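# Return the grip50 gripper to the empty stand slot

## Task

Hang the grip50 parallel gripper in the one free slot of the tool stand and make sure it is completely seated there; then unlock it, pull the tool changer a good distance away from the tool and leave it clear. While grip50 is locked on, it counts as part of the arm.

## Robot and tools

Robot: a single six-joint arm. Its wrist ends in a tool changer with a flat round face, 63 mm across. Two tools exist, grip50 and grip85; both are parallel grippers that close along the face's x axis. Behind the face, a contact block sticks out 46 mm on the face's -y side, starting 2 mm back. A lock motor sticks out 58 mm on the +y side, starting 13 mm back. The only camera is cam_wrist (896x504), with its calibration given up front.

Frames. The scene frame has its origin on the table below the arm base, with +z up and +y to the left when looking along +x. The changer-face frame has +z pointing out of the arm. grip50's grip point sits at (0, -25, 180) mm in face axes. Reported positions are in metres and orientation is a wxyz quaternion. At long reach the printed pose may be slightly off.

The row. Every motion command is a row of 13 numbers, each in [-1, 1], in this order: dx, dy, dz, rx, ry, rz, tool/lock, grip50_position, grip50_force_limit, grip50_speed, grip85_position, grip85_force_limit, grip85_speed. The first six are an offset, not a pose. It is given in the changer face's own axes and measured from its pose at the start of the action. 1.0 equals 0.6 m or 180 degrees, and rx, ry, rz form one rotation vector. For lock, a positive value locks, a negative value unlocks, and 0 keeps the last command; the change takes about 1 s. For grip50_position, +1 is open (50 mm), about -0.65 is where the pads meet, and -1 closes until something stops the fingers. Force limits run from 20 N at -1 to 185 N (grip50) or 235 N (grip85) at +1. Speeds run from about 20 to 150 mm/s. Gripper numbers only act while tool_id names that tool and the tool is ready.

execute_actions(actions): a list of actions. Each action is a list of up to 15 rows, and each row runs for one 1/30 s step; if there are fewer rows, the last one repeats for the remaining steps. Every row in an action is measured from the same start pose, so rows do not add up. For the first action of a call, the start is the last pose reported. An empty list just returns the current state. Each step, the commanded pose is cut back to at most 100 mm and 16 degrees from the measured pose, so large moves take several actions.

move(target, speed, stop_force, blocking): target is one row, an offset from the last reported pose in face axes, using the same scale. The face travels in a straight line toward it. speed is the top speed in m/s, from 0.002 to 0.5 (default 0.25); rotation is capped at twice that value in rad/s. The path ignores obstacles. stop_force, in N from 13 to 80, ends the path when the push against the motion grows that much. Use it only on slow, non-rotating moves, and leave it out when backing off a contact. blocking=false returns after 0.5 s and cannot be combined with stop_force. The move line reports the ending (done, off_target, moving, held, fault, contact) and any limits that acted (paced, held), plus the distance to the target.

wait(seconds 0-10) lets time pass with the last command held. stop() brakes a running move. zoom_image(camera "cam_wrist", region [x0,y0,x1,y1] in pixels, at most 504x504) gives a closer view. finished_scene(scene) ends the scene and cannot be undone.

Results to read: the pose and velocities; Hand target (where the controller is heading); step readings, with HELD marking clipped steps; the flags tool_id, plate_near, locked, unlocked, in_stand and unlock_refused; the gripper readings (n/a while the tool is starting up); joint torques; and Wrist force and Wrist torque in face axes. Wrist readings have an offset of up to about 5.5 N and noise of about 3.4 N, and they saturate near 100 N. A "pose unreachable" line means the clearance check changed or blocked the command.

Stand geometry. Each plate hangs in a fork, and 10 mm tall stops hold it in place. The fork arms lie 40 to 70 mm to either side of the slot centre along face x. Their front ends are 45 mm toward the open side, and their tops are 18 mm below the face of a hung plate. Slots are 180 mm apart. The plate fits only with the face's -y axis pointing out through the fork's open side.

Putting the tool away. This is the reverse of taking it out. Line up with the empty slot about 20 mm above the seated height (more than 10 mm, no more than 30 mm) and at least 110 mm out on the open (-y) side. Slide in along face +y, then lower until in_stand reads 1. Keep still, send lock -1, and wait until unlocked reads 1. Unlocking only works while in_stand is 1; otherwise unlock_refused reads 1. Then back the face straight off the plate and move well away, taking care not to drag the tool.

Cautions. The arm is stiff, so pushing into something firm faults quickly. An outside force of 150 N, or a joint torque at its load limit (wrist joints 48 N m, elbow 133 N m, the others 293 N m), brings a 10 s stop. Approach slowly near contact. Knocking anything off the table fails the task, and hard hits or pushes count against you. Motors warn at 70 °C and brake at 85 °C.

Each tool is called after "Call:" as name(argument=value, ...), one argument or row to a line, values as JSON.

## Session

Call:
execute_actions(
  actions=[],
)

Scene clock: 0.00 s.
end_effector_position=(+0.1111, -0.1459, +0.3939) locked=0 unlocked=1 plate_near=0 in_stand=0 unlock_refused=0 tool_id=none grip50_position_measured=n/a grip50_object_status=n/a grip85_position_measured=n/a grip85_object_status=n/a end_effector_quat_wxyz=(+0.008, +0.674, -0.724, -0.147) end_effector_velocity=(+0.000, -0.000, -0.001) end_effector_angular_velocity=(+0.003, -0.003, -0.001)
Joint positions: [-1.712 -2.606  2.488 -1.279 -1.805  1.494]
Joint velocities: [-0.     0.003  0.001  0.     0.002  0.001]
Joint torques (N m, as the arm reports them, + toward a larger angle): no reading
Wrist force (N, on the end effector, along its own x y z axes, offset not removed): no reading
Wrist torque (N m, same axes, about the end effector's origin, offset not removed): no reading
Hand target: +0.111, -0.146, +0.394; +0.008, +0.674, -0.724, -0.147
camera_calibration (this result's frames):
cam_wrist: T_world_to_cam=[[-0.0653895, -0.986313, -0.151365, -0.0784984], [-0.893294, -0.00973986, 0.449368, -0.0221634], [-0.444692, 0.164597, -0.88043, 0.460735], [0, 0, 0, 1]] pos_world=[0.179954, -0.153476, 0.403723]

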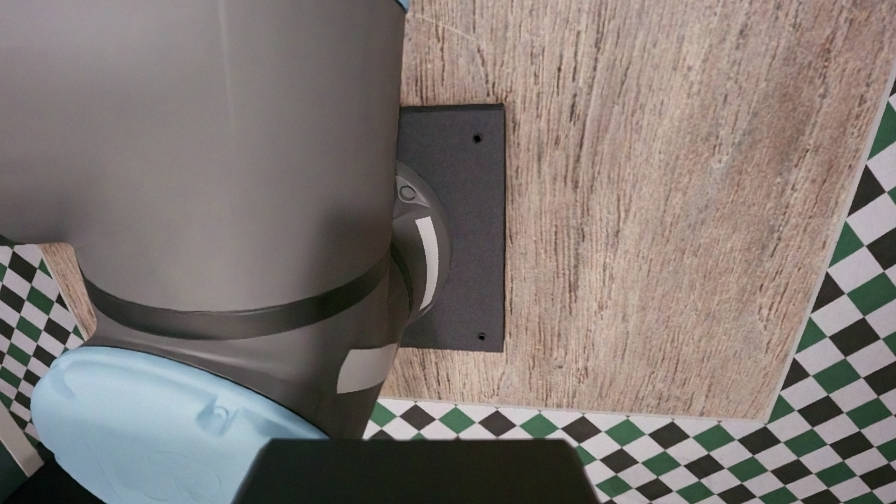

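Call:
move(
  target=[0.433,-0.11,-0.382,0.072,0.06,0,0,0,0,0,0,0,0],
  speed=0.3,
)

Scene clock: 2.33 s.
end_effector_position=(+0.2001, -0.4485, +0.5507) locked=0 unlocked=1 plate_near=0 in_stand=0 unlock_refused=0 tool_id=none grip50_position_measured=n/a grip50_object_status=n/a grip85_position_measured=n/a grip85_object_status=n/a end_effector_quat_wxyz=(+0.000, +0.682, -0.731, -0.000) end_effector_velocity=(+0.001, -0.002, +0.001) end_effector_angular_velocity=(-0.001, -0.001, +0.001)
Joint positions: [-1.502 -1.957  2.033 -1.644 -1.563  1.684]
Joint velocities: [ 0.001  0.004 -0.004 -0.001  0.001  0.001]
Joint torques (N m, as the arm reports them, + toward a larger angle): [  8.12  -9.36 -65.27  -8.9    3.37   2.16]
Wrist force (N, on the end effector, along its own x y z axes, offset not removed): [-3.0 -1.0 -2.8]
Wrist torque (N m, same axes, about the end effector's origin, offset not removed): [-0.24 0.24 -0.06]
Hand target: +0.200, -0.449, +0.551; +0.000, +0.682, -0.731, -0.000
Off the commanded pose: 0.001 m, 0 deg.
move: done
camera_calibration (this result's frames):
cam_wrist: T_world_to_cam=[[-0.0532763, -0.997801, 0.0394288, -0.460068], [-0.967435, 0.0613588, 0.245569, 0.142863], [-0.247448, -0.0250618, -0.968577, 0.612144], [0, 0, 0, 1]] pos_world=[0.265174, -0.45248, 0.575966]

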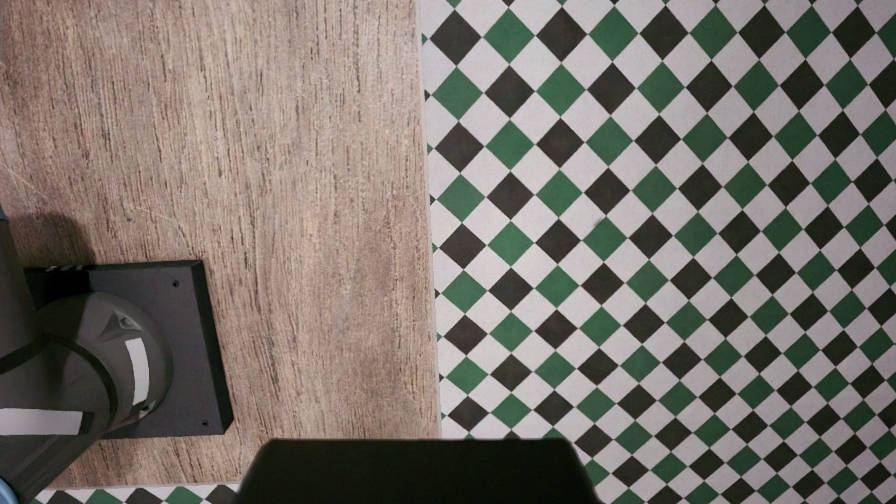

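Call:
move(
  target=[-0.705,-0.535,0,0,0,-0.5,0,0,0,0,0,0,0],
  speed=0.4,
)

Call:
move(
  target=[0,0,0,0,0,-0.52,0,0,0,0,0,0,0],
  speed=0.5,
)

Scene clock: 5.33 s.
end_effector_position=(+0.5491, -0.0493, +0.5493) locked=0 unlocked=1 plate_near=0 in_stand=0 unlock_refused=0 tool_id=none grip50_position_measured=n/a grip50_object_status=n/a grip85_position_measured=n/a grip85_object_status=n/a end_effector_quat_wxyz=(+0.001, +0.999, -0.035, -0.002) end_effector_velocity=(+0.002, +0.002, +0.001) end_effector_angular_velocity=(+0.001, -0.001, +0.005)
Joint positions: [-0.394 -1.853  1.962 -1.684 -1.566  1.222]
Joint velocities: [ 0.004  0.002 -0.002 -0.001  0.002 -0.001]
Joint torques (N m, as the arm reports them, + toward a larger angle): [  5.26 -20.45 -67.56  -8.36  -2.94  -2.85]
Wrist force (N, on the end effector, along its own x y z axes, offset not removed): [-0.2 3.0 0.8]
Wrist torque (N m, same axes, about the end effector's origin, offset not removed): [0.01 0.00 -0.06]
Hand target: +0.549, -0.049, +0.549; +0.001, +0.999, -0.035, -0.002
Off the commanded pose: 0.001 m, 0 deg.
move: done
camera_calibration (this result's frames):
cam_wrist: T_world_to_cam=[[0.997888, -0.0539397, 0.0361868, -0.57205], [-0.0612041, -0.967392, 0.245779, -0.0920538], [0.0217495, -0.247475, -0.96865, 0.548408], [0, 0, 0, 1]] pos_world=[0.55328, 0.015809, 0.574541]

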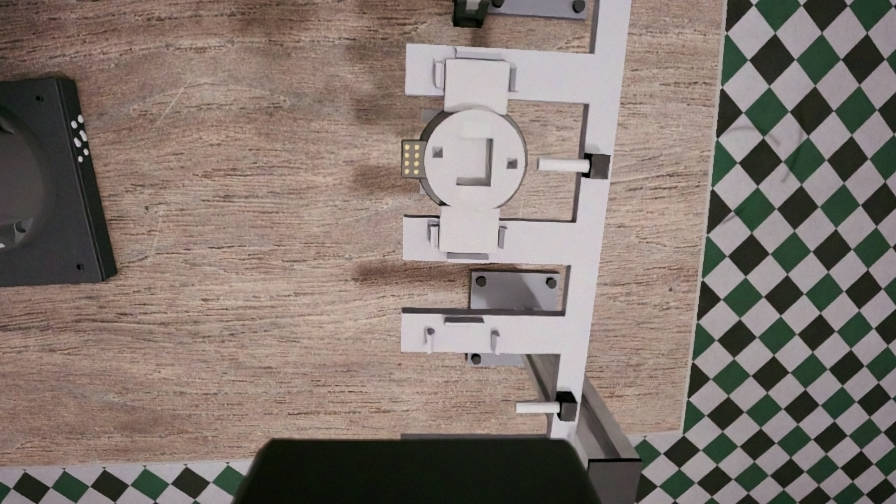

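Scene clock: 7.70 s.
end_effector_position=(+0.5491, -0.0493, +0.5493) locked=0 unlocked=1 plate_near=0 in_stand=0 unlock_refused=0 tool_id=none grip50_position_measured=n/a grip50_object_status=n/a grip85_position_measured=n/a grip85_object_status=n/a end_effector_quat_wxyz=(-0.001, +0.711, +0.704, -0.002) end_effector_velocity=(-0.000, -0.000, +0.000) end_effector_angular_velocity=(+0.001, -0.000, +0.018)
Joint positions: [-0.394 -1.853  1.962 -1.684 -1.567 -0.409]
Joint velocities: [-0.001 -0.     0.     0.     0.001 -0.018]
Joint torques (N m, as the arm reports them, + toward a larger angle): [ -9.73 -42.24 -48.16  -1.43   2.99  -2.56]
Wrist force (N, on the end effector, along its own x y z axes, offset not removed): [-4.5 2.8 0.9]
Wrist torque (N m, same axes, about the end effector's origin, offset not removed): [-0.05 0.31 -0.09]
Hand target: +0.549, -0.049, +0.549; -0.001, +0.710, +0.704, -0.002
Off the commanded pose: 0.000 m, 0 deg.
move: done
camera_calibration (this result's frames):
cam_wrist: T_world_to_cam=[[-0.00648716, 0.99924, 0.0384298, 0.0301336], [0.9705, -0.00297123, 0.241083, -0.608522], [0.241014, 0.0388601, -0.969743, 0.442702], [0, 0, 0, 1]] pos_world=[0.484069, -0.0491222, 0.574853]

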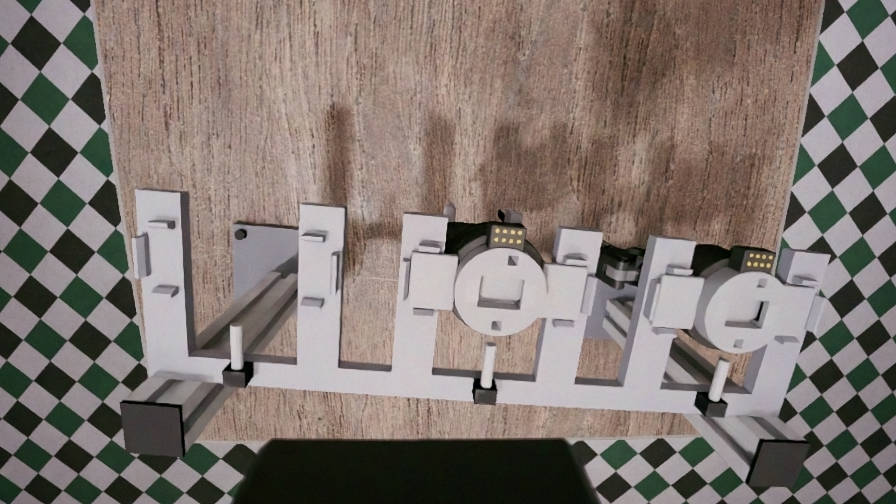

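Call:
move(
  target=[0.0793,0.0508,0.315,0,0,0.024,0,0,0,0,0,0,0],
  speed=0.3,
)

Scene clock: 9.50 s.
end_effector_position=(+0.5795, -0.0025, +0.3605) locked=0 unlocked=1 plate_near=0 in_stand=0 unlock_refused=0 tool_id=none grip50_position_measured=n/a grip50_object_status=n/a grip85_position_measured=n/a grip85_object_status=n/a end_effector_quat_wxyz=(-0.001, +0.737, +0.676, -0.002) end_effector_velocity=(+0.001, +0.000, -0.004) end_effector_angular_velocity=(-0.000, +0.002, -0.001)
Joint positions: [-0.289 -1.693  2.186 -2.068 -1.567 -0.229]
Joint velocities: [ 0.002  0.006  0.002 -0.007 -0.001  0.003]
Joint torques (N m, as the arm reports them, + toward a larger angle): [ 10.37 -34.09 -40.37  -8.56  -3.23   2.72]
Wrist force (N, on the end effector, along its own x y z axes, offset not removed): [-2.8 1.6 2.6]
Wrist torque (N m, same axes, about the end effector's origin, offset not removed): [-0.13 0.16 -0.02]
Hand target: +0.580, -0.002, +0.360; -0.001, +0.737, +0.676, -0.002
Off the commanded pose: 0.000 m, 0 deg.
move: done
camera_calibration (this result's frames):
cam_wrist: T_world_to_cam=[[0.0686539, 0.996917, 0.0379861, -0.0525178], [0.96757, -0.0758143, 0.240959, -0.59075], [0.243096, 0.0202115, -0.969792, 0.249246], [0, 0, 0, 1]] pos_world=[0.514607, 0.00253104, 0.386058]

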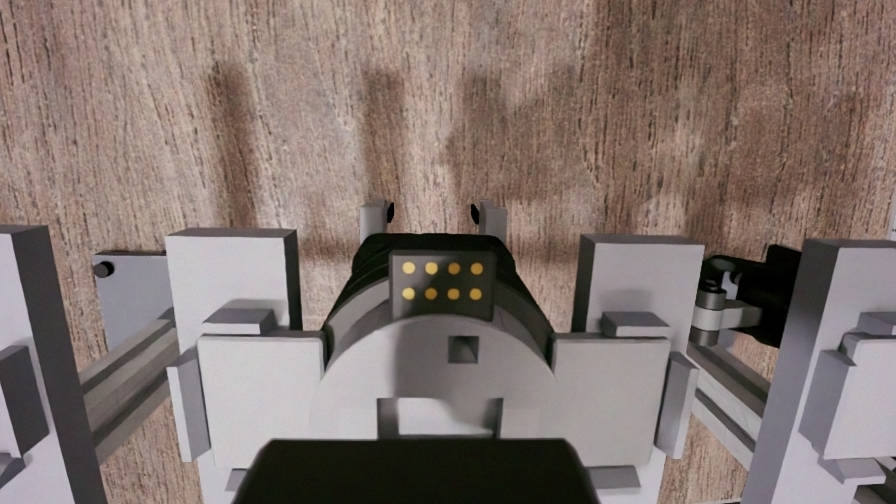

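Call:
move(
  target=[0.0038,0.002,0.06,0,0,0,0,0,0,0,0,0,0],
  speed=0.08,
)

Scene clock: 12.90 s.
end_effector_position=(+0.5808, -0.0004, +0.3248) locked=0 unlocked=1 plate_near=0 in_stand=0 unlock_refused=0 tool_id=none grip50_position_measured=n/a grip50_object_status=n/a grip85_position_measured=n/a grip85_object_status=n/a end_effector_quat_wxyz=(-0.001, +0.737, +0.676, -0.002) end_effector_velocity=(+0.000, +0.000, -0.003) end_effector_angular_velocity=(-0.000, +0.000, +0.000)
Joint positions: [-0.284 -1.654  2.224 -2.145 -1.567 -0.224]
Joint velocities: [ 0.001  0.003  0.002 -0.006 -0.     0.   ]
Joint torques (N m, as the arm reports them, + toward a larger angle): [ 10.68 -29.23 -40.16  -8.4   -1.3    2.41]
Wrist force (N, on the end effector, along its own x y z axes, offset not removed): [-3.5 1.8 0.0]
Wrist torque (N m, same axes, about the end effector's origin, offset not removed): [-0.07 0.24 -0.01]
Hand target: +0.581, -0.000, +0.325; -0.001, +0.737, +0.676, -0.002
Off the commanded pose: 0.000 m, 0 deg.
move: done
camera_calibration (this result's frames):
cam_wrist: T_world_to_cam=[[0.0686542, 0.996918, 0.0379647, -0.0533073], [0.96758, -0.0758086, 0.240921, -0.583215], [0.243056, 0.0201936, -0.969802, 0.214303], [0, 0, 0, 1]] pos_world=[0.515879, 0.00460268, 0.350364]

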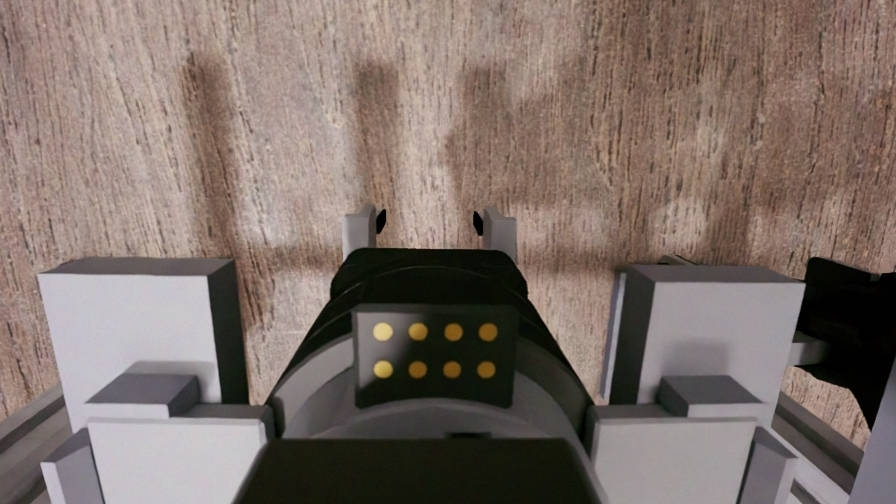

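Call:
move(
  target=[0.002,-0.0012,0.018,0,0,0,0,0,0,0,0,0,0],
  speed=0.03,
)

Call:
move(
  target=[0,0,0.04,0,0,0,0,0,0,0,0,0,0],
  speed=0.004,
  stop_force=15,
)

Scene clock: 14.10 s.
end_effector_position=(+0.5801, +0.0008, +0.3143) locked=0 unlocked=1 plate_near=0 in_stand=0 unlock_refused=0 tool_id=none grip50_position_measured=n/a grip50_object_status=n/a grip85_position_measured=n/a grip85_object_status=n/a end_effector_quat_wxyz=(-0.001, +0.737, +0.676, -0.002) end_effector_velocity=(+0.000, +0.000, -0.003) end_effector_angular_velocity=(+0.002, +0.001, +0.001)
Joint positions: [-0.282 -1.643  2.236 -2.168 -1.567 -0.222]
Joint velocities: [ 0.     0.004  0.003 -0.006  0.001 -0.   ]
Joint torques (N m, as the arm reports them, + toward a larger angle): [  8.57 -28.37 -39.81  -8.49  -1.21   2.65]
Wrist force (N, on the end effector, along its own x y z axes, offset not removed): [-4.7 2.9 0.9]
Wrist torque (N m, same axes, about the end effector's origin, offset not removed): [-0.06 0.47 -0.11]
Hand target: +0.580, +0.001, +0.314; -0.001, +0.737, +0.676, -0.002
Off the commanded pose: 0.000 m, 0 deg.
move: done
camera_calibration (this result's frames):
cam_wrist: T_world_to_cam=[[0.0686534, 0.996917, 0.0379769, -0.0540638], [0.967583, -0.0758104, 0.240905, -0.579993], [0.243041, 0.0202069, -0.969805, 0.204286], [0, 0, 0, 1]] pos_world=[0.515253, 0.00579962, 0.339894]

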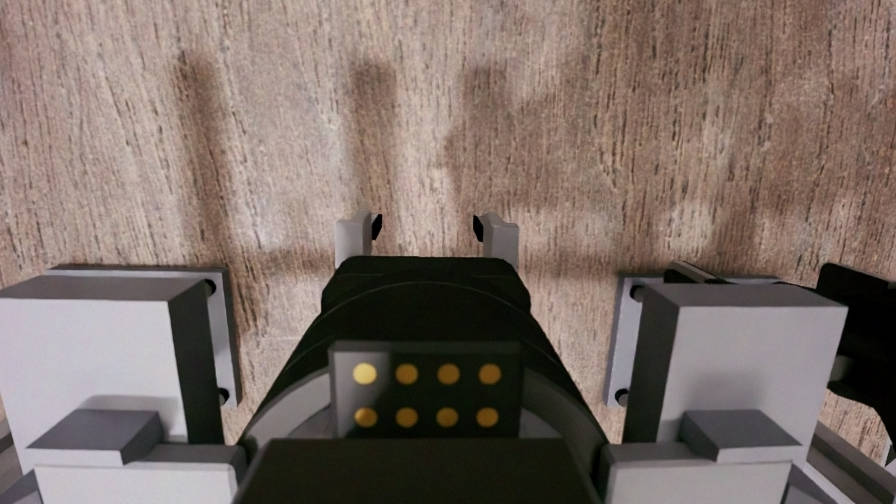

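Scene clock: 17.53 s.
end_effector_position=(+0.5801, +0.0007, +0.3021) locked=0 unlocked=1 plate_near=0 in_stand=1 unlock_refused=0 tool_id=none grip50_position_measured=n/a grip50_object_status=n/a grip85_position_measured=n/a grip85_object_status=n/a end_effector_quat_wxyz=(-0.001, +0.737, +0.676, -0.002) end_effector_velocity=(+0.000, +0.000, +0.002) end_effector_angular_velocity=(+0.002, -0.000, +0.000)
Joint positions: [-0.282 -1.628  2.249 -2.196 -1.567 -0.222]
Joint velocities: [ 0.    -0.003 -0.002  0.005  0.002 -0.   ]
Joint torques (N m, as the arm reports them, + toward a larger angle): [  9.11 -52.76 -29.07   7.96  -1.48   2.74]
Wrist force (N, on the end effector, along its own x y z axes, offset not removed): [0.5 46.6 -6.3]
Wrist torque (N m, same axes, about the end effector's origin, offset not removed): [-0.44 0.27 -0.09]
Hand target: +0.580, +0.001, +0.302; -0.001, +0.737, +0.676, -0.002
Off the commanded pose: 0.012 m, 0 deg.
move: contact
camera_calibration (this result's frames):
cam_wrist: T_world_to_cam=[[0.0686367, 0.99692, 0.0379504, -0.0535523], [0.967558, -0.07579, 0.241012, -0.577084], [0.243146, 0.0201769, -0.96978, 0.192409], [0, 0, 0, 1]] pos_world=[0.515254, 0.00576792, 0.327711]

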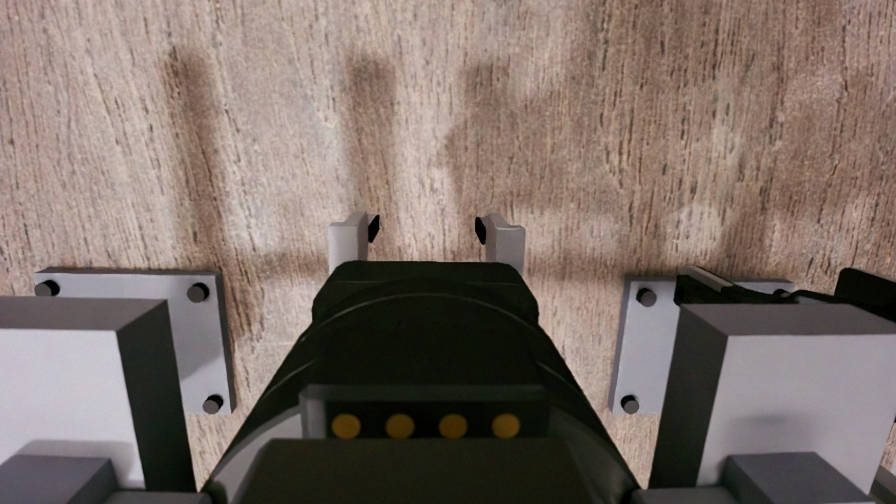

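Pushes +y; shift +1.2 mm.

Call:
move(
  target=[0,0.0022,-0.002,0,0,0,0,0,0,0,0,0,0],
  speed=0.02,
)

Call:
move(
  target=[0,0,0.03,0,0,0,0,0,0,0,0,0,0],
  speed=0.004,
  stop_force=15,
)

Scene clock: 18.33 s.
end_effector_position=(+0.5814, +0.0006, +0.3033) locked=0 unlocked=1 plate_near=0 in_stand=1 unlock_refused=0 tool_id=none grip50_position_measured=n/a grip50_object_status=n/a grip85_position_measured=n/a grip85_object_status=n/a end_effector_quat_wxyz=(-0.001, +0.737, +0.676, -0.002) end_effector_velocity=(+0.001, -0.000, +0.001) end_effector_angular_velocity=(+0.000, -0.000, +0.001)
Joint positions: [-0.282 -1.628  2.245 -2.193 -1.567 -0.222]
Joint velocities: [ 0.     0.    -0.002  0.001  0.    -0.   ]
Joint torques (N m, as the arm reports them, + toward a larger angle): [  9.85 -31.44 -56.54  -1.19  -1.48   2.61]
Wrist force (N, on the end effector, along its own x y z axes, offset not removed): [-4.9 2.1 0.5]
Wrist torque (N m, same axes, about the end effector's origin, offset not removed): [-0.09 0.43 -0.05]
Hand target: +0.581, +0.001, +0.303; -0.001, +0.737, +0.676, -0.002
Off the commanded pose: 0.000 m, 0 deg.
move: done
camera_calibration (this result's frames):
cam_wrist: T_world_to_cam=[[0.0686347, 0.99692, 0.037956, -0.0535815], [0.967562, -0.0757891, 0.240999, -0.578544], [0.243133, 0.0201838, -0.969783, 0.193212], [0, 0, 0, 1]] pos_world=[0.516479, 0.00566931, 0.328836]

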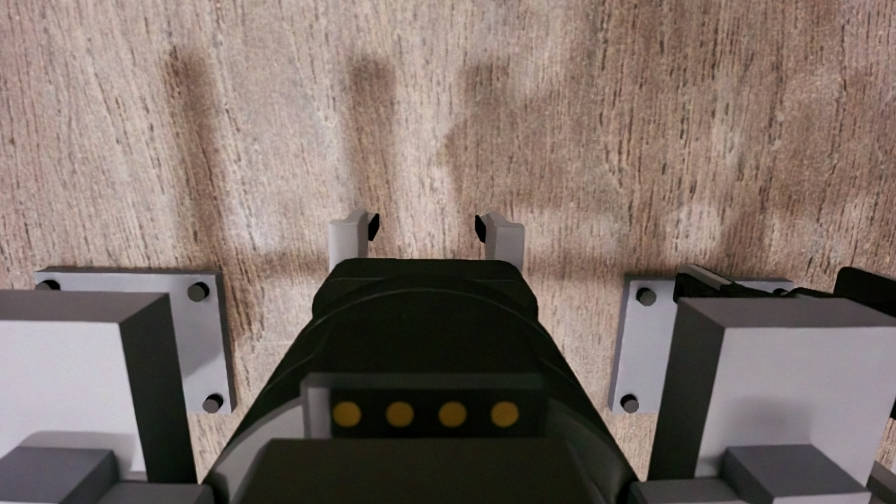

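Scene clock: 19.60 s.
end_effector_position=(+0.5814, +0.0006, +0.2998) locked=0 unlocked=1 plate_near=1 in_stand=1 unlock_refused=0 tool_id=none grip50_position_measured=n/a grip50_object_status=n/a grip85_position_measured=n/a grip85_object_status=n/a end_effector_quat_wxyz=(-0.001, +0.737, +0.676, -0.002) end_effector_velocity=(-0.001, +0.000, -0.000) end_effector_angular_velocity=(+0.001, +0.005, +0.001)
Joint positions: [-0.282 -1.623  2.249 -2.201 -1.567 -0.222]
Joint velocities: [ 0.    -0.001  0.     0.006 -0.    -0.001]
Joint torques (N m, as the arm reports them, + toward a larger angle): [  6.01 -37.68 -36.52   2.53  -1.65   2.36]
Wrist force (N, on the end effector, along its own x y z axes, offset not removed): [3.9 4.8 -26.7]
Wrist torque (N m, same axes, about the end effector's origin, offset not removed): [-0.64 0.78 -0.04]
Hand target: +0.581, +0.001, +0.300; -0.001, +0.737, +0.676, -0.002
Off the commanded pose: 0.014 m, 0 deg.
move: contact
camera_calibration (this result's frames):
cam_wrist: T_world_to_cam=[[0.0686078, 0.996923, 0.0379247, -0.0534212], [0.967533, -0.075758, 0.241126, -0.577731], [0.243257, 0.0201503, -0.969753, 0.189716], [0, 0, 0, 1]] pos_world=[0.516489, 0.00566617, 0.32531]

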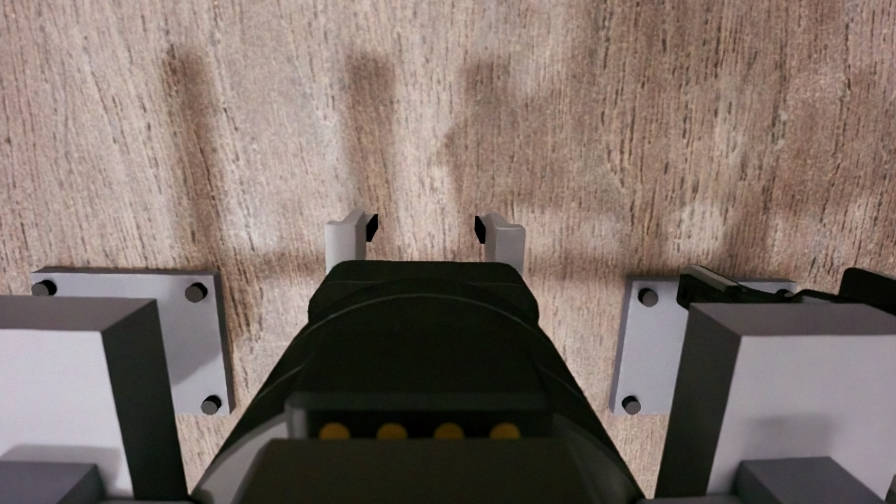

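Call:
execute_actions(
  actions=[
    [[0,0,-0.0005,0,0,0,1,1,0,0,1,0,0]],
    [[0,0,-0.0005,0,0,0,1,1,0,0,1,0,0]],
    [[0,0,-0.0005,0,0,0,1,1,0,0,1,0,0]],
  ],
)

Scene clock: 21.30 s.
end_effector_position=(+0.5814, +0.0006, +0.3006) locked=1 unlocked=0 plate_near=1 in_stand=1 unlock_refused=0 tool_id=grip50 grip50_position_measured=n/a grip50_object_status=n/a grip85_position_measured=n/a grip85_object_status=n/a end_effector_quat_wxyz=(-0.001, +0.737, +0.676, -0.002) end_effector_velocity=(+0.000, +0.000, -0.001) end_effector_angular_velocity=(+0.002, +0.002, +0.000)
Joint positions: [-0.282 -1.624  2.248 -2.199 -1.567 -0.222]
Joint velocities: [ 0.     0.002  0.     0.     0.001 -0.   ]
Joint torques (N m, as the arm reports them, + toward a larger angle): [  3.03 -61.59 -62.5   -1.87  -1.61   2.58]
Wrist force (N, on the end effector, along its own x y z axes, offset not removed): [-1.7 7.8 -0.1]
Wrist torque (N m, same axes, about the end effector's origin, offset not removed): [-0.47 0.50 -0.56]
Hand target: +0.581, +0.001, +0.301; -0.001, +0.737, +0.676, -0.002
Off the commanded pose: 0.000 m, 0 deg.
Step readings (end_effector_position; steps 1 to 15: 1st action; 16 to 30: 2nd action; 31 to 45: 3rd action):
0: (+0.5813, +0.0007, +0.2999)
1: (+0.5813, +0.0007, +0.2999)
2: (+0.5813, +0.0006, +0.2999)
4: (+0.5813, +0.0006, +0.2999)
8: (+0.5813, +0.0006, +0.3000)
15: (+0.5814, +0.0006, +0.3000)
16: (+0.5814, +0.0006, +0.3000)
17: (+0.5814, +0.0006, +0.3001)
19: (+0.5813, +0.0006, +0.3001)
23: (+0.5813, +0.0006, +0.3002)
30: (+0.5814, +0.0006, +0.3003)
31: (+0.5814, +0.0006, +0.3003)
32: (+0.5814, +0.0006, +0.3004)
34: (+0.5814, +0.0006, +0.3005)
38: (+0.5814, +0.0006, +0.3006)
45: end_effector_position above
camera_calibration (this result's frames):
cam_wrist: T_world_to_cam=[[0.0686081, 0.996922, 0.0379278, -0.05346], [0.967535, -0.0757589, 0.241114, -0.577942], [0.243245, 0.0201541, -0.969755, 0.190567], [0, 0, 0, 1]] pos_world=[0.516492, 0.00567057, 0.326181]

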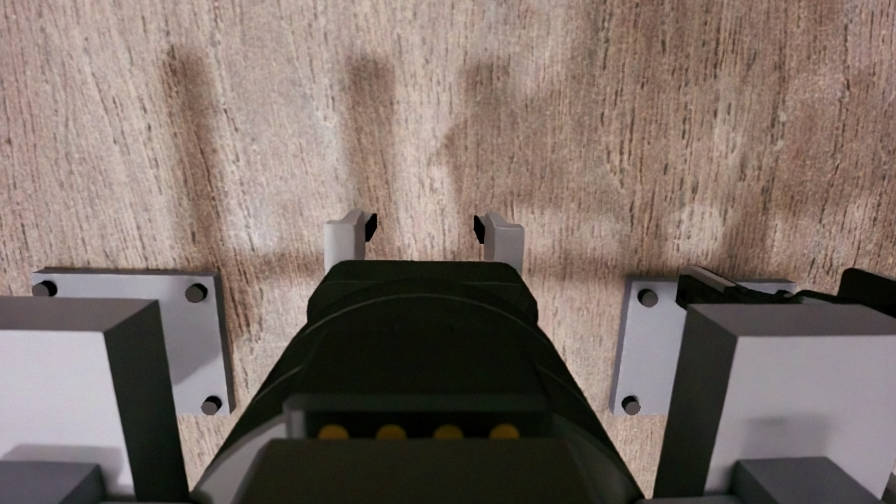

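Call:
move(
  target=[0,0,-0.0333,0,0,-0.002,0,1,0,0,1,0,0],
  speed=0.05,
)

Call:
move(
  target=[0,-0.21,0,0,0,0,0,1,0,0,1,0,0],
  speed=0.2,
)

Call:
move(
  target=[-0.3,0,0,0,0,0,0,1,0,0,1,0,0],
  speed=0.25,
)

Call:
move(
  target=[0,0.2085,0,0,0,0,0,1,0,0,1,0,0],
  speed=0.08,
)

Scene clock: 22.40 s.
end_effector_position=(+0.5814, +0.0007, +0.3202) locked=1 unlocked=0 plate_near=1 in_stand=0 unlock_refused=0 tool_id=grip50 grip50_position_measured=n/a grip50_object_status=n/a grip85_position_measured=n/a grip85_object_status=n/a end_effector_quat_wxyz=(-0.001, +0.735, +0.679, -0.002) end_effector_velocity=(-0.000, -0.000, +0.002) end_effector_angular_velocity=(+0.001, +0.002, +0.001)
Joint positions: [-0.282 -1.648  2.228 -2.156 -1.567 -0.228]
Joint velocities: [-0.    -0.002 -0.002  0.006  0.    -0.001]
Joint torques (N m, as the arm reports them, + toward a larger angle): [-10.26 -57.88 -66.9   -3.17  -1.79  -2.86]
Wrist force (N, on the end effector, along its own x y z axes, offset not removed): [-1.9 1.3 -1.8]
Wrist torque (N m, same axes, about the end effector's origin, offset not removed): [-0.10 0.18 -0.09]
Hand target: +0.581, +0.001, +0.321; -0.001, +0.735, +0.679, -0.002
Off the commanded pose: 0.000 m, 0 deg.
move: done
camera_calibration (this result's frames):
cam_wrist: T_world_to_cam=[[0.0624444, 0.997327, 0.0379428, -0.0506827], [0.967981, -0.0697806, 0.241129, -0.582975], [0.243132, 0.0216708, -0.969751, 0.209635], [0, 0, 0, 1]] pos_world=[0.516505, 0.00532392, 0.345789]

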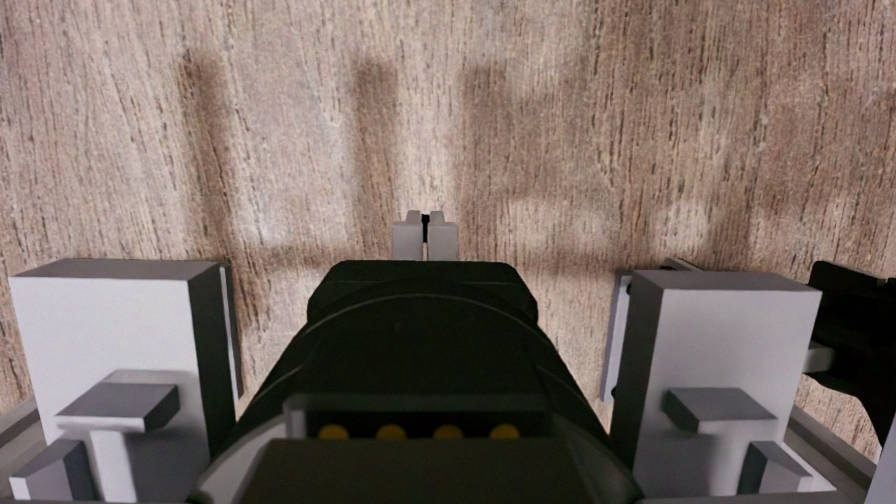

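Scene clock: 23.73 s.
end_effector_position=(+0.4562, +0.0106, +0.3203) locked=1 unlocked=0 plate_near=1 in_stand=0 unlock_refused=0 tool_id=grip50 grip50_position_measured=3 grip50_object_status=3 grip85_position_measured=n/a grip85_object_status=n/a end_effector_quat_wxyz=(-0.001, +0.735, +0.679, -0.002) end_effector_velocity=(-0.002, -0.000, +0.001) end_effector_angular_velocity=(-0.001, -0.001, -0.001)
Joint positions: [-0.349 -1.901  2.419 -2.093 -1.567 -0.295]
Joint velocities: [-0.002 -0.007  0.002  0.004 -0.    -0.002]
Joint torques (N m, as the arm reports them, + toward a larger angle): [ -5.71 -38.78 -49.39  -2.69   3.11  -2.94]
Wrist force (N, on the end effector, along its own x y z axes, offset not removed): [-4.5 2.1 -2.1]
Wrist torque (N m, same axes, about the end effector's origin, offset not removed): [-0.07 0.41 -0.01]
Hand target: +0.456, +0.011, +0.320; -0.001, +0.735, +0.679, -0.002
Off the commanded pose: 0.001 m, 0 deg.
move: done
camera_calibration (this result's frames):
cam_wrist: T_world_to_cam=[[0.0624596, 0.997321, 0.0380651, -0.0528383], [0.967966, -0.0698262, 0.241177, -0.461055], [0.243189, 0.0217819, -0.969734, 0.239897], [0, 0, 0, 1]] pos_world=[0.391245, 0.0152776, 0.345843]

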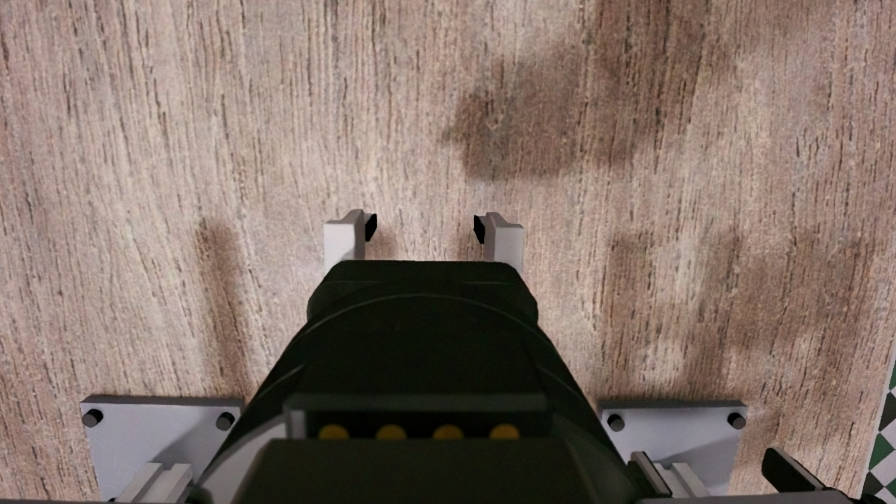

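Scene clock: 25.17 s.
end_effector_position=(+0.4421, -0.1683, +0.3208) locked=1 unlocked=0 plate_near=1 in_stand=0 unlock_refused=0 tool_id=grip50 grip50_position_measured=3 grip50_object_status=3 grip85_position_measured=n/a grip85_object_status=n/a end_effector_quat_wxyz=(-0.001, +0.735, +0.679, -0.001) end_effector_velocity=(+0.000, -0.002, -0.000) end_effector_angular_velocity=(+0.001, -0.001, +0.000)
Joint positions: [-0.724 -1.861  2.394 -2.107 -1.565 -0.67 ]
Joint velocities: [-0.004  0.002 -0.001 -0.001  0.002 -0.005]
Joint torques (N m, as the arm reports them, + toward a larger angle): [ -9.96 -15.24 -68.82  -9.8    3.01  -3.36]
Wrist force (N, on the end effector, along its own x y z axes, offset not removed): [-3.1 1.7 -0.1]
Wrist torque (N m, same axes, about the end effector's origin, offset not removed): [-0.08 0.16 0.02]
Hand target: +0.442, -0.169, +0.321; -0.001, +0.735, +0.679, -0.001
Off the commanded pose: 0.001 m, 0 deg.
move: done
camera_calibration (this result's frames):
cam_wrist: T_world_to_cam=[[0.0625195, 0.997288, 0.0388344, 0.126179], [0.967817, -0.0700838, 0.241701, -0.460236], [0.243767, 0.0224736, -0.969573, 0.247502], [0, 0, 0, 1]] pos_world=[0.377203, -0.163654, 0.34631]

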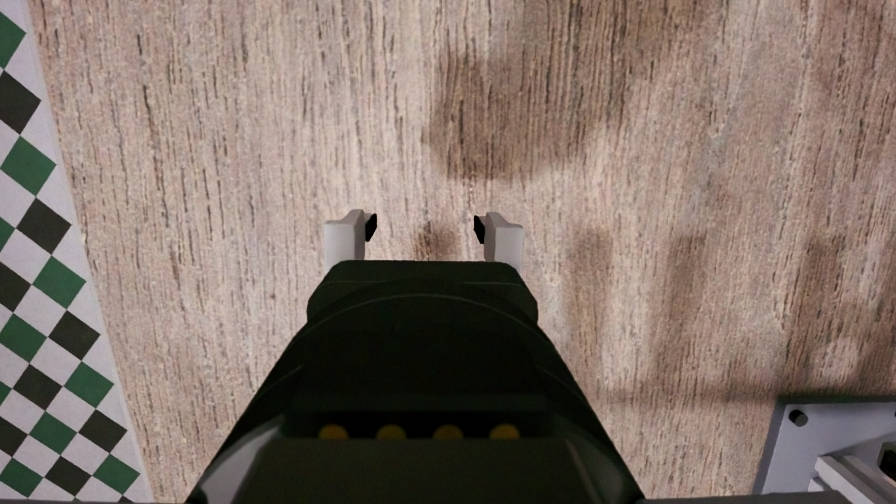

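Scene clock: 27.23 s.
end_effector_position=(+0.5664, -0.1781, +0.3207) locked=1 unlocked=0 plate_near=1 in_stand=0 unlock_refused=0 tool_id=grip50 grip50_position_measured=3 grip50_object_status=3 grip85_position_measured=n/a grip85_object_status=n/a end_effector_quat_wxyz=(-0.001, +0.735, +0.679, -0.001) end_effector_velocity=(+0.003, -0.000, -0.000) end_effector_angular_velocity=(+0.001, -0.000, +0.000)
Joint positions: [-0.583 -1.624  2.207 -2.157 -1.565 -0.529]
Joint velocities: [ 0.002  0.005 -0.004 -0.     0.001  0.002]
Joint torques (N m, as the arm reports them, + toward a larger angle): [ 12.44 -36.31 -65.42 -10.37  -3.07   2.85]
Wrist force (N, on the end effector, along its own x y z axes, offset not removed): [-5.9 0.7 -3.0]
Wrist torque (N m, same axes, about the end effector's origin, offset not removed): [-0.15 0.43 0.04]
Hand target: +0.567, -0.178, +0.321; -0.001, +0.735, +0.679, -0.002
Off the commanded pose: 0.000 m, 0 deg.
move: done
camera_calibration (this result's frames):
cam_wrist: T_world_to_cam=[[0.0625132, 0.997299, 0.038555, 0.128362], [0.96788, -0.0700041, 0.241469, -0.58114], [0.243515, 0.0222217, -0.969642, 0.21741], [0, 0, 0, 1]] pos_world=[0.501507, -0.173529, 0.346188]

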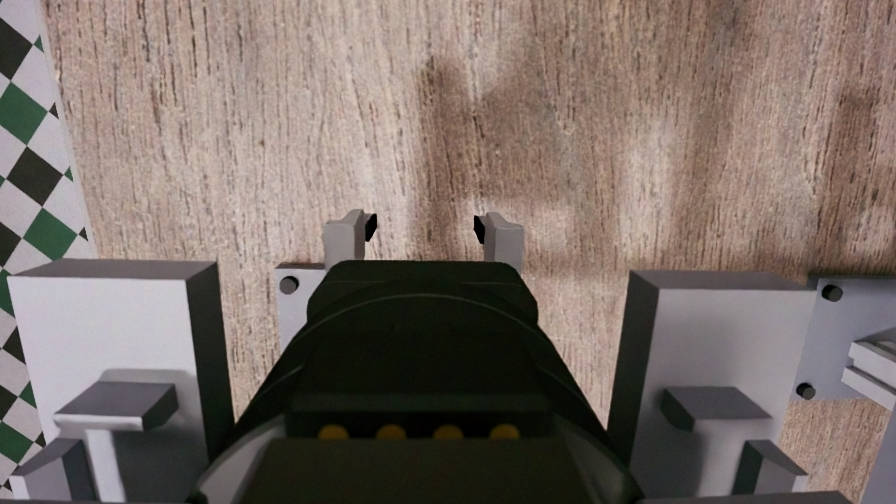

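Call:
move(
  target=[-0.0009,0.0007,0.0125,0,0,0,0,1,0,0,1,0,0],
  speed=0.01,
)

Call:
move(
  target=[0,0,0.03,0,0,0,0,1,0,0,1,0,0],
  speed=0.004,
  stop_force=15,
)

Scene clock: 28.40 s.
end_effector_position=(+0.5668, -0.1787, +0.3135) locked=1 unlocked=0 plate_near=1 in_stand=0 unlock_refused=0 tool_id=grip50 grip50_position_measured=3 grip50_object_status=3 grip85_position_measured=n/a grip85_object_status=n/a end_effector_quat_wxyz=(-0.001, +0.735, +0.679, -0.002) end_effector_velocity=(-0.000, -0.000, -0.002) end_effector_angular_velocity=(-0.001, -0.000, -0.000)
Joint positions: [-0.583 -1.615  2.213 -2.172 -1.565 -0.529]
Joint velocities: [-0.     0.003  0.003 -0.006 -0.    -0.   ]
Joint torques (N m, as the arm reports them, + toward a larger angle): [-10.13 -36.44 -49.09 -10.24  -2.55  -2.72]
Wrist force (N, on the end effector, along its own x y z axes, offset not removed): [-3.4 1.5 0.6]
Wrist torque (N m, same axes, about the end effector's origin, offset not removed): [-0.04 0.28 0.01]
Hand target: +0.567, -0.179, +0.313; -0.001, +0.735, +0.679, -0.001
Off the commanded pose: 0.000 m, 0 deg.
move: done
camera_calibration (this result's frames):
cam_wrist: T_world_to_cam=[[0.0625228, 0.997299, 0.0385536, 0.12917], [0.967884, -0.0700127, 0.24145, -0.579792], [0.243497, 0.0222192, -0.969647, 0.210415], [0, 0, 0, 1]] pos_world=[0.50186, -0.174089, 0.339039]

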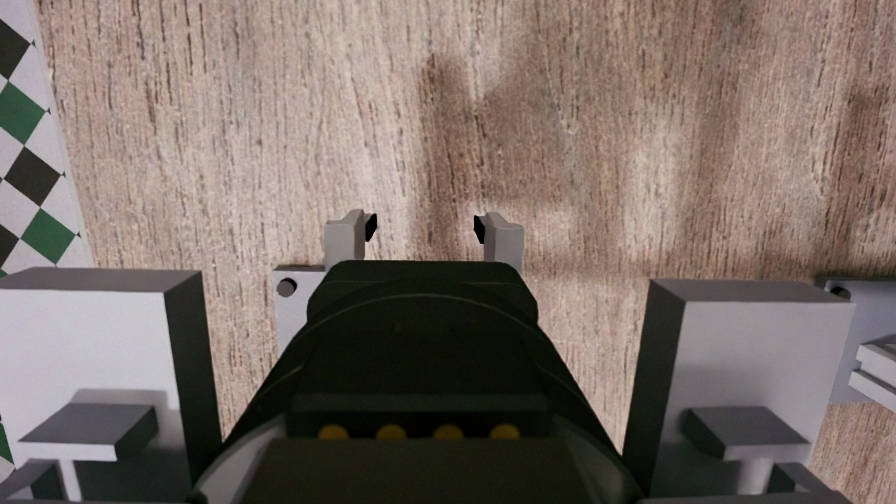

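Scene clock: 32.20 s.
end_effector_position=(+0.5668, -0.1787, +0.3000) locked=1 unlocked=0 plate_near=1 in_stand=1 unlock_refused=0 tool_id=grip50 grip50_position_measured=3 grip50_object_status=3 grip85_position_measured=n/a grip85_object_status=n/a end_effector_quat_wxyz=(-0.001, +0.735, +0.679, -0.001) end_effector_velocity=(-0.001, +0.000, -0.001) end_effector_angular_velocity=(+0.003, +0.005, +0.000)
Joint positions: [-0.583 -1.599  2.227 -2.202 -1.565 -0.529]
Joint velocities: [ 0.     0.001 -0.     0.006  0.    -0.   ]
Joint torques (N m, as the arm reports them, + toward a larger angle): [ -3.42 -45.54 -45.99  -0.32  -3.59   2.18]
Wrist force (N, on the end effector, along its own x y z axes, offset not removed): [13.4 5.3 -36.4]
Wrist torque (N m, same axes, about the end effector's origin, offset not removed): [-0.80 2.78 0.22]
Hand target: +0.567, -0.179, +0.300; -0.001, +0.735, +0.679, -0.001
Off the commanded pose: 0.004 m, 0 deg.
move: contact
camera_calibration (this result's frames):
cam_wrist: T_world_to_cam=[[0.062476, 0.997304, 0.0384988, 0.129747], [0.967844, -0.0699581, 0.241629, -0.576553], [0.24367, 0.0221649, -0.969605, 0.19715], [0, 0, 0, 1]] pos_world=[0.501867, -0.174102, 0.325474]

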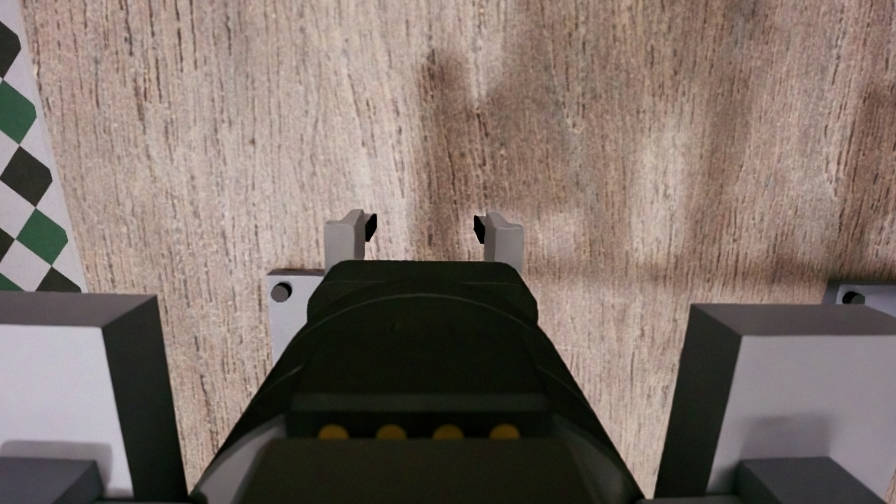

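Call:
move(
  target=[0.001,0,-0.003,0,0,0,0,1,0,0,1,0,0],
  speed=0.02,
)

Call:
move(
  target=[0,0,0.02,0,0,0,0,1,0,0,1,0,0],
  speed=0.003,
  stop_force=15,
)

Scene clock: 33.17 s.
end_effector_position=(+0.5668, -0.1782, +0.3016) locked=1 unlocked=0 plate_near=1 in_stand=1 unlock_refused=0 tool_id=grip50 grip50_position_measured=3 grip50_object_status=3 grip85_position_measured=n/a grip85_object_status=n/a end_effector_quat_wxyz=(-0.001, +0.735, +0.679, -0.002) end_effector_velocity=(+0.000, -0.000, +0.001) end_effector_angular_velocity=(-0.002, +0.001, +0.000)
Joint positions: [-0.582 -1.601  2.226 -2.199 -1.565 -0.528]
Joint velocities: [ 0.001 -0.001 -0.001  0.002 -0.002  0.   ]
Joint torques (N m, as the arm reports them, + toward a larger angle): [ 10.9  -64.43 -66.25  -2.99  -1.6    2.32]
Wrist force (N, on the end effector, along its own x y z axes, offset not removed): [-1.3 1.3 -0.5]
Wrist torque (N m, same axes, about the end effector's origin, offset not removed): [-0.02 0.16 0.00]
Hand target: +0.567, -0.178, +0.302; -0.001, +0.735, +0.679, -0.001
Off the commanded pose: 0.000 m, 0 deg.
move: done
camera_calibration (this result's frames):
cam_wrist: T_world_to_cam=[[0.0624833, 0.997305, 0.0384465, 0.129144], [0.967857, -0.0699512, 0.241576, -0.576946], [0.243614, 0.0221163, -0.96962, 0.198792], [0, 0, 0, 1]] pos_world=[0.501903, -0.173551, 0.327164]

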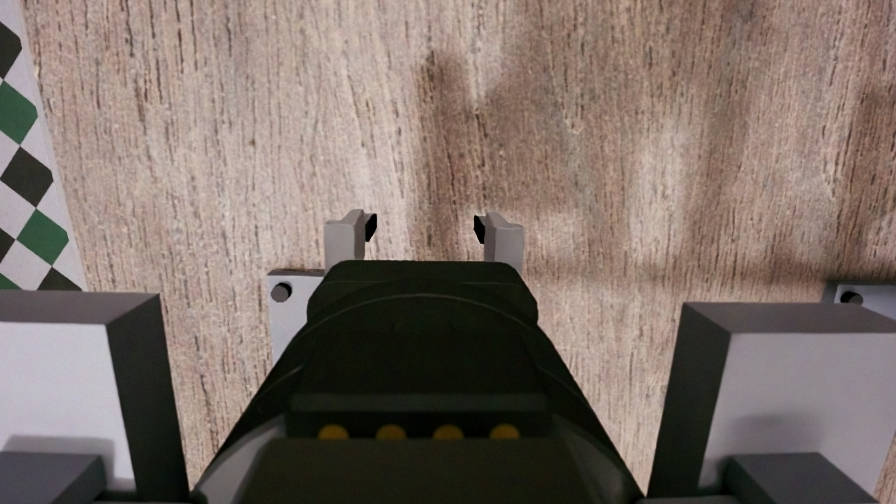

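Scene clock: 34.10 s.
end_effector_position=(+0.5669, -0.1782, +0.3000) locked=1 unlocked=0 plate_near=1 in_stand=1 unlock_refused=0 tool_id=grip50 grip50_position_measured=3 grip50_object_status=3 grip85_position_measured=n/a grip85_object_status=n/a end_effector_quat_wxyz=(-0.001, +0.735, +0.679, -0.001) end_effector_velocity=(-0.001, +0.000, -0.000) end_effector_angular_velocity=(+0.001, +0.004, +0.001)
Joint positions: [-0.582 -1.599  2.227 -2.202 -1.565 -0.528]
Joint velocities: [ 0.    -0.    -0.     0.005 -0.001 -0.001]
Joint torques (N m, as the arm reports them, + toward a larger angle): [  5.94 -49.12 -42.16   0.27  -1.28   2.12]
Wrist force (N, on the end effector, along its own x y z axes, offset not removed): [-6.3 5.0 -27.4]
Wrist torque (N m, same axes, about the end effector's origin, offset not removed): [-0.46 2.12 -0.07]
Hand target: +0.567, -0.178, +0.300; -0.001, +0.735, +0.679, -0.001
Off the commanded pose: 0.010 m, 0 deg.
move: contact
camera_calibration (this result's frames):
cam_wrist: T_world_to_cam=[[0.0624725, 0.99731, 0.0383297, 0.129278], [0.967813, -0.0699165, 0.241765, -0.576624], [0.243794, 0.0219924, -0.969578, 0.197076], [0, 0, 0, 1]] pos_world=[0.501942, -0.17358, 0.325532]

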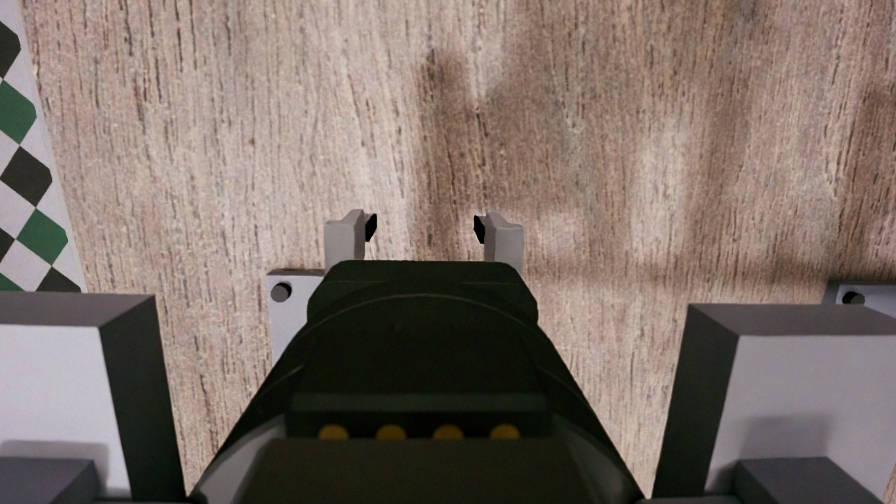

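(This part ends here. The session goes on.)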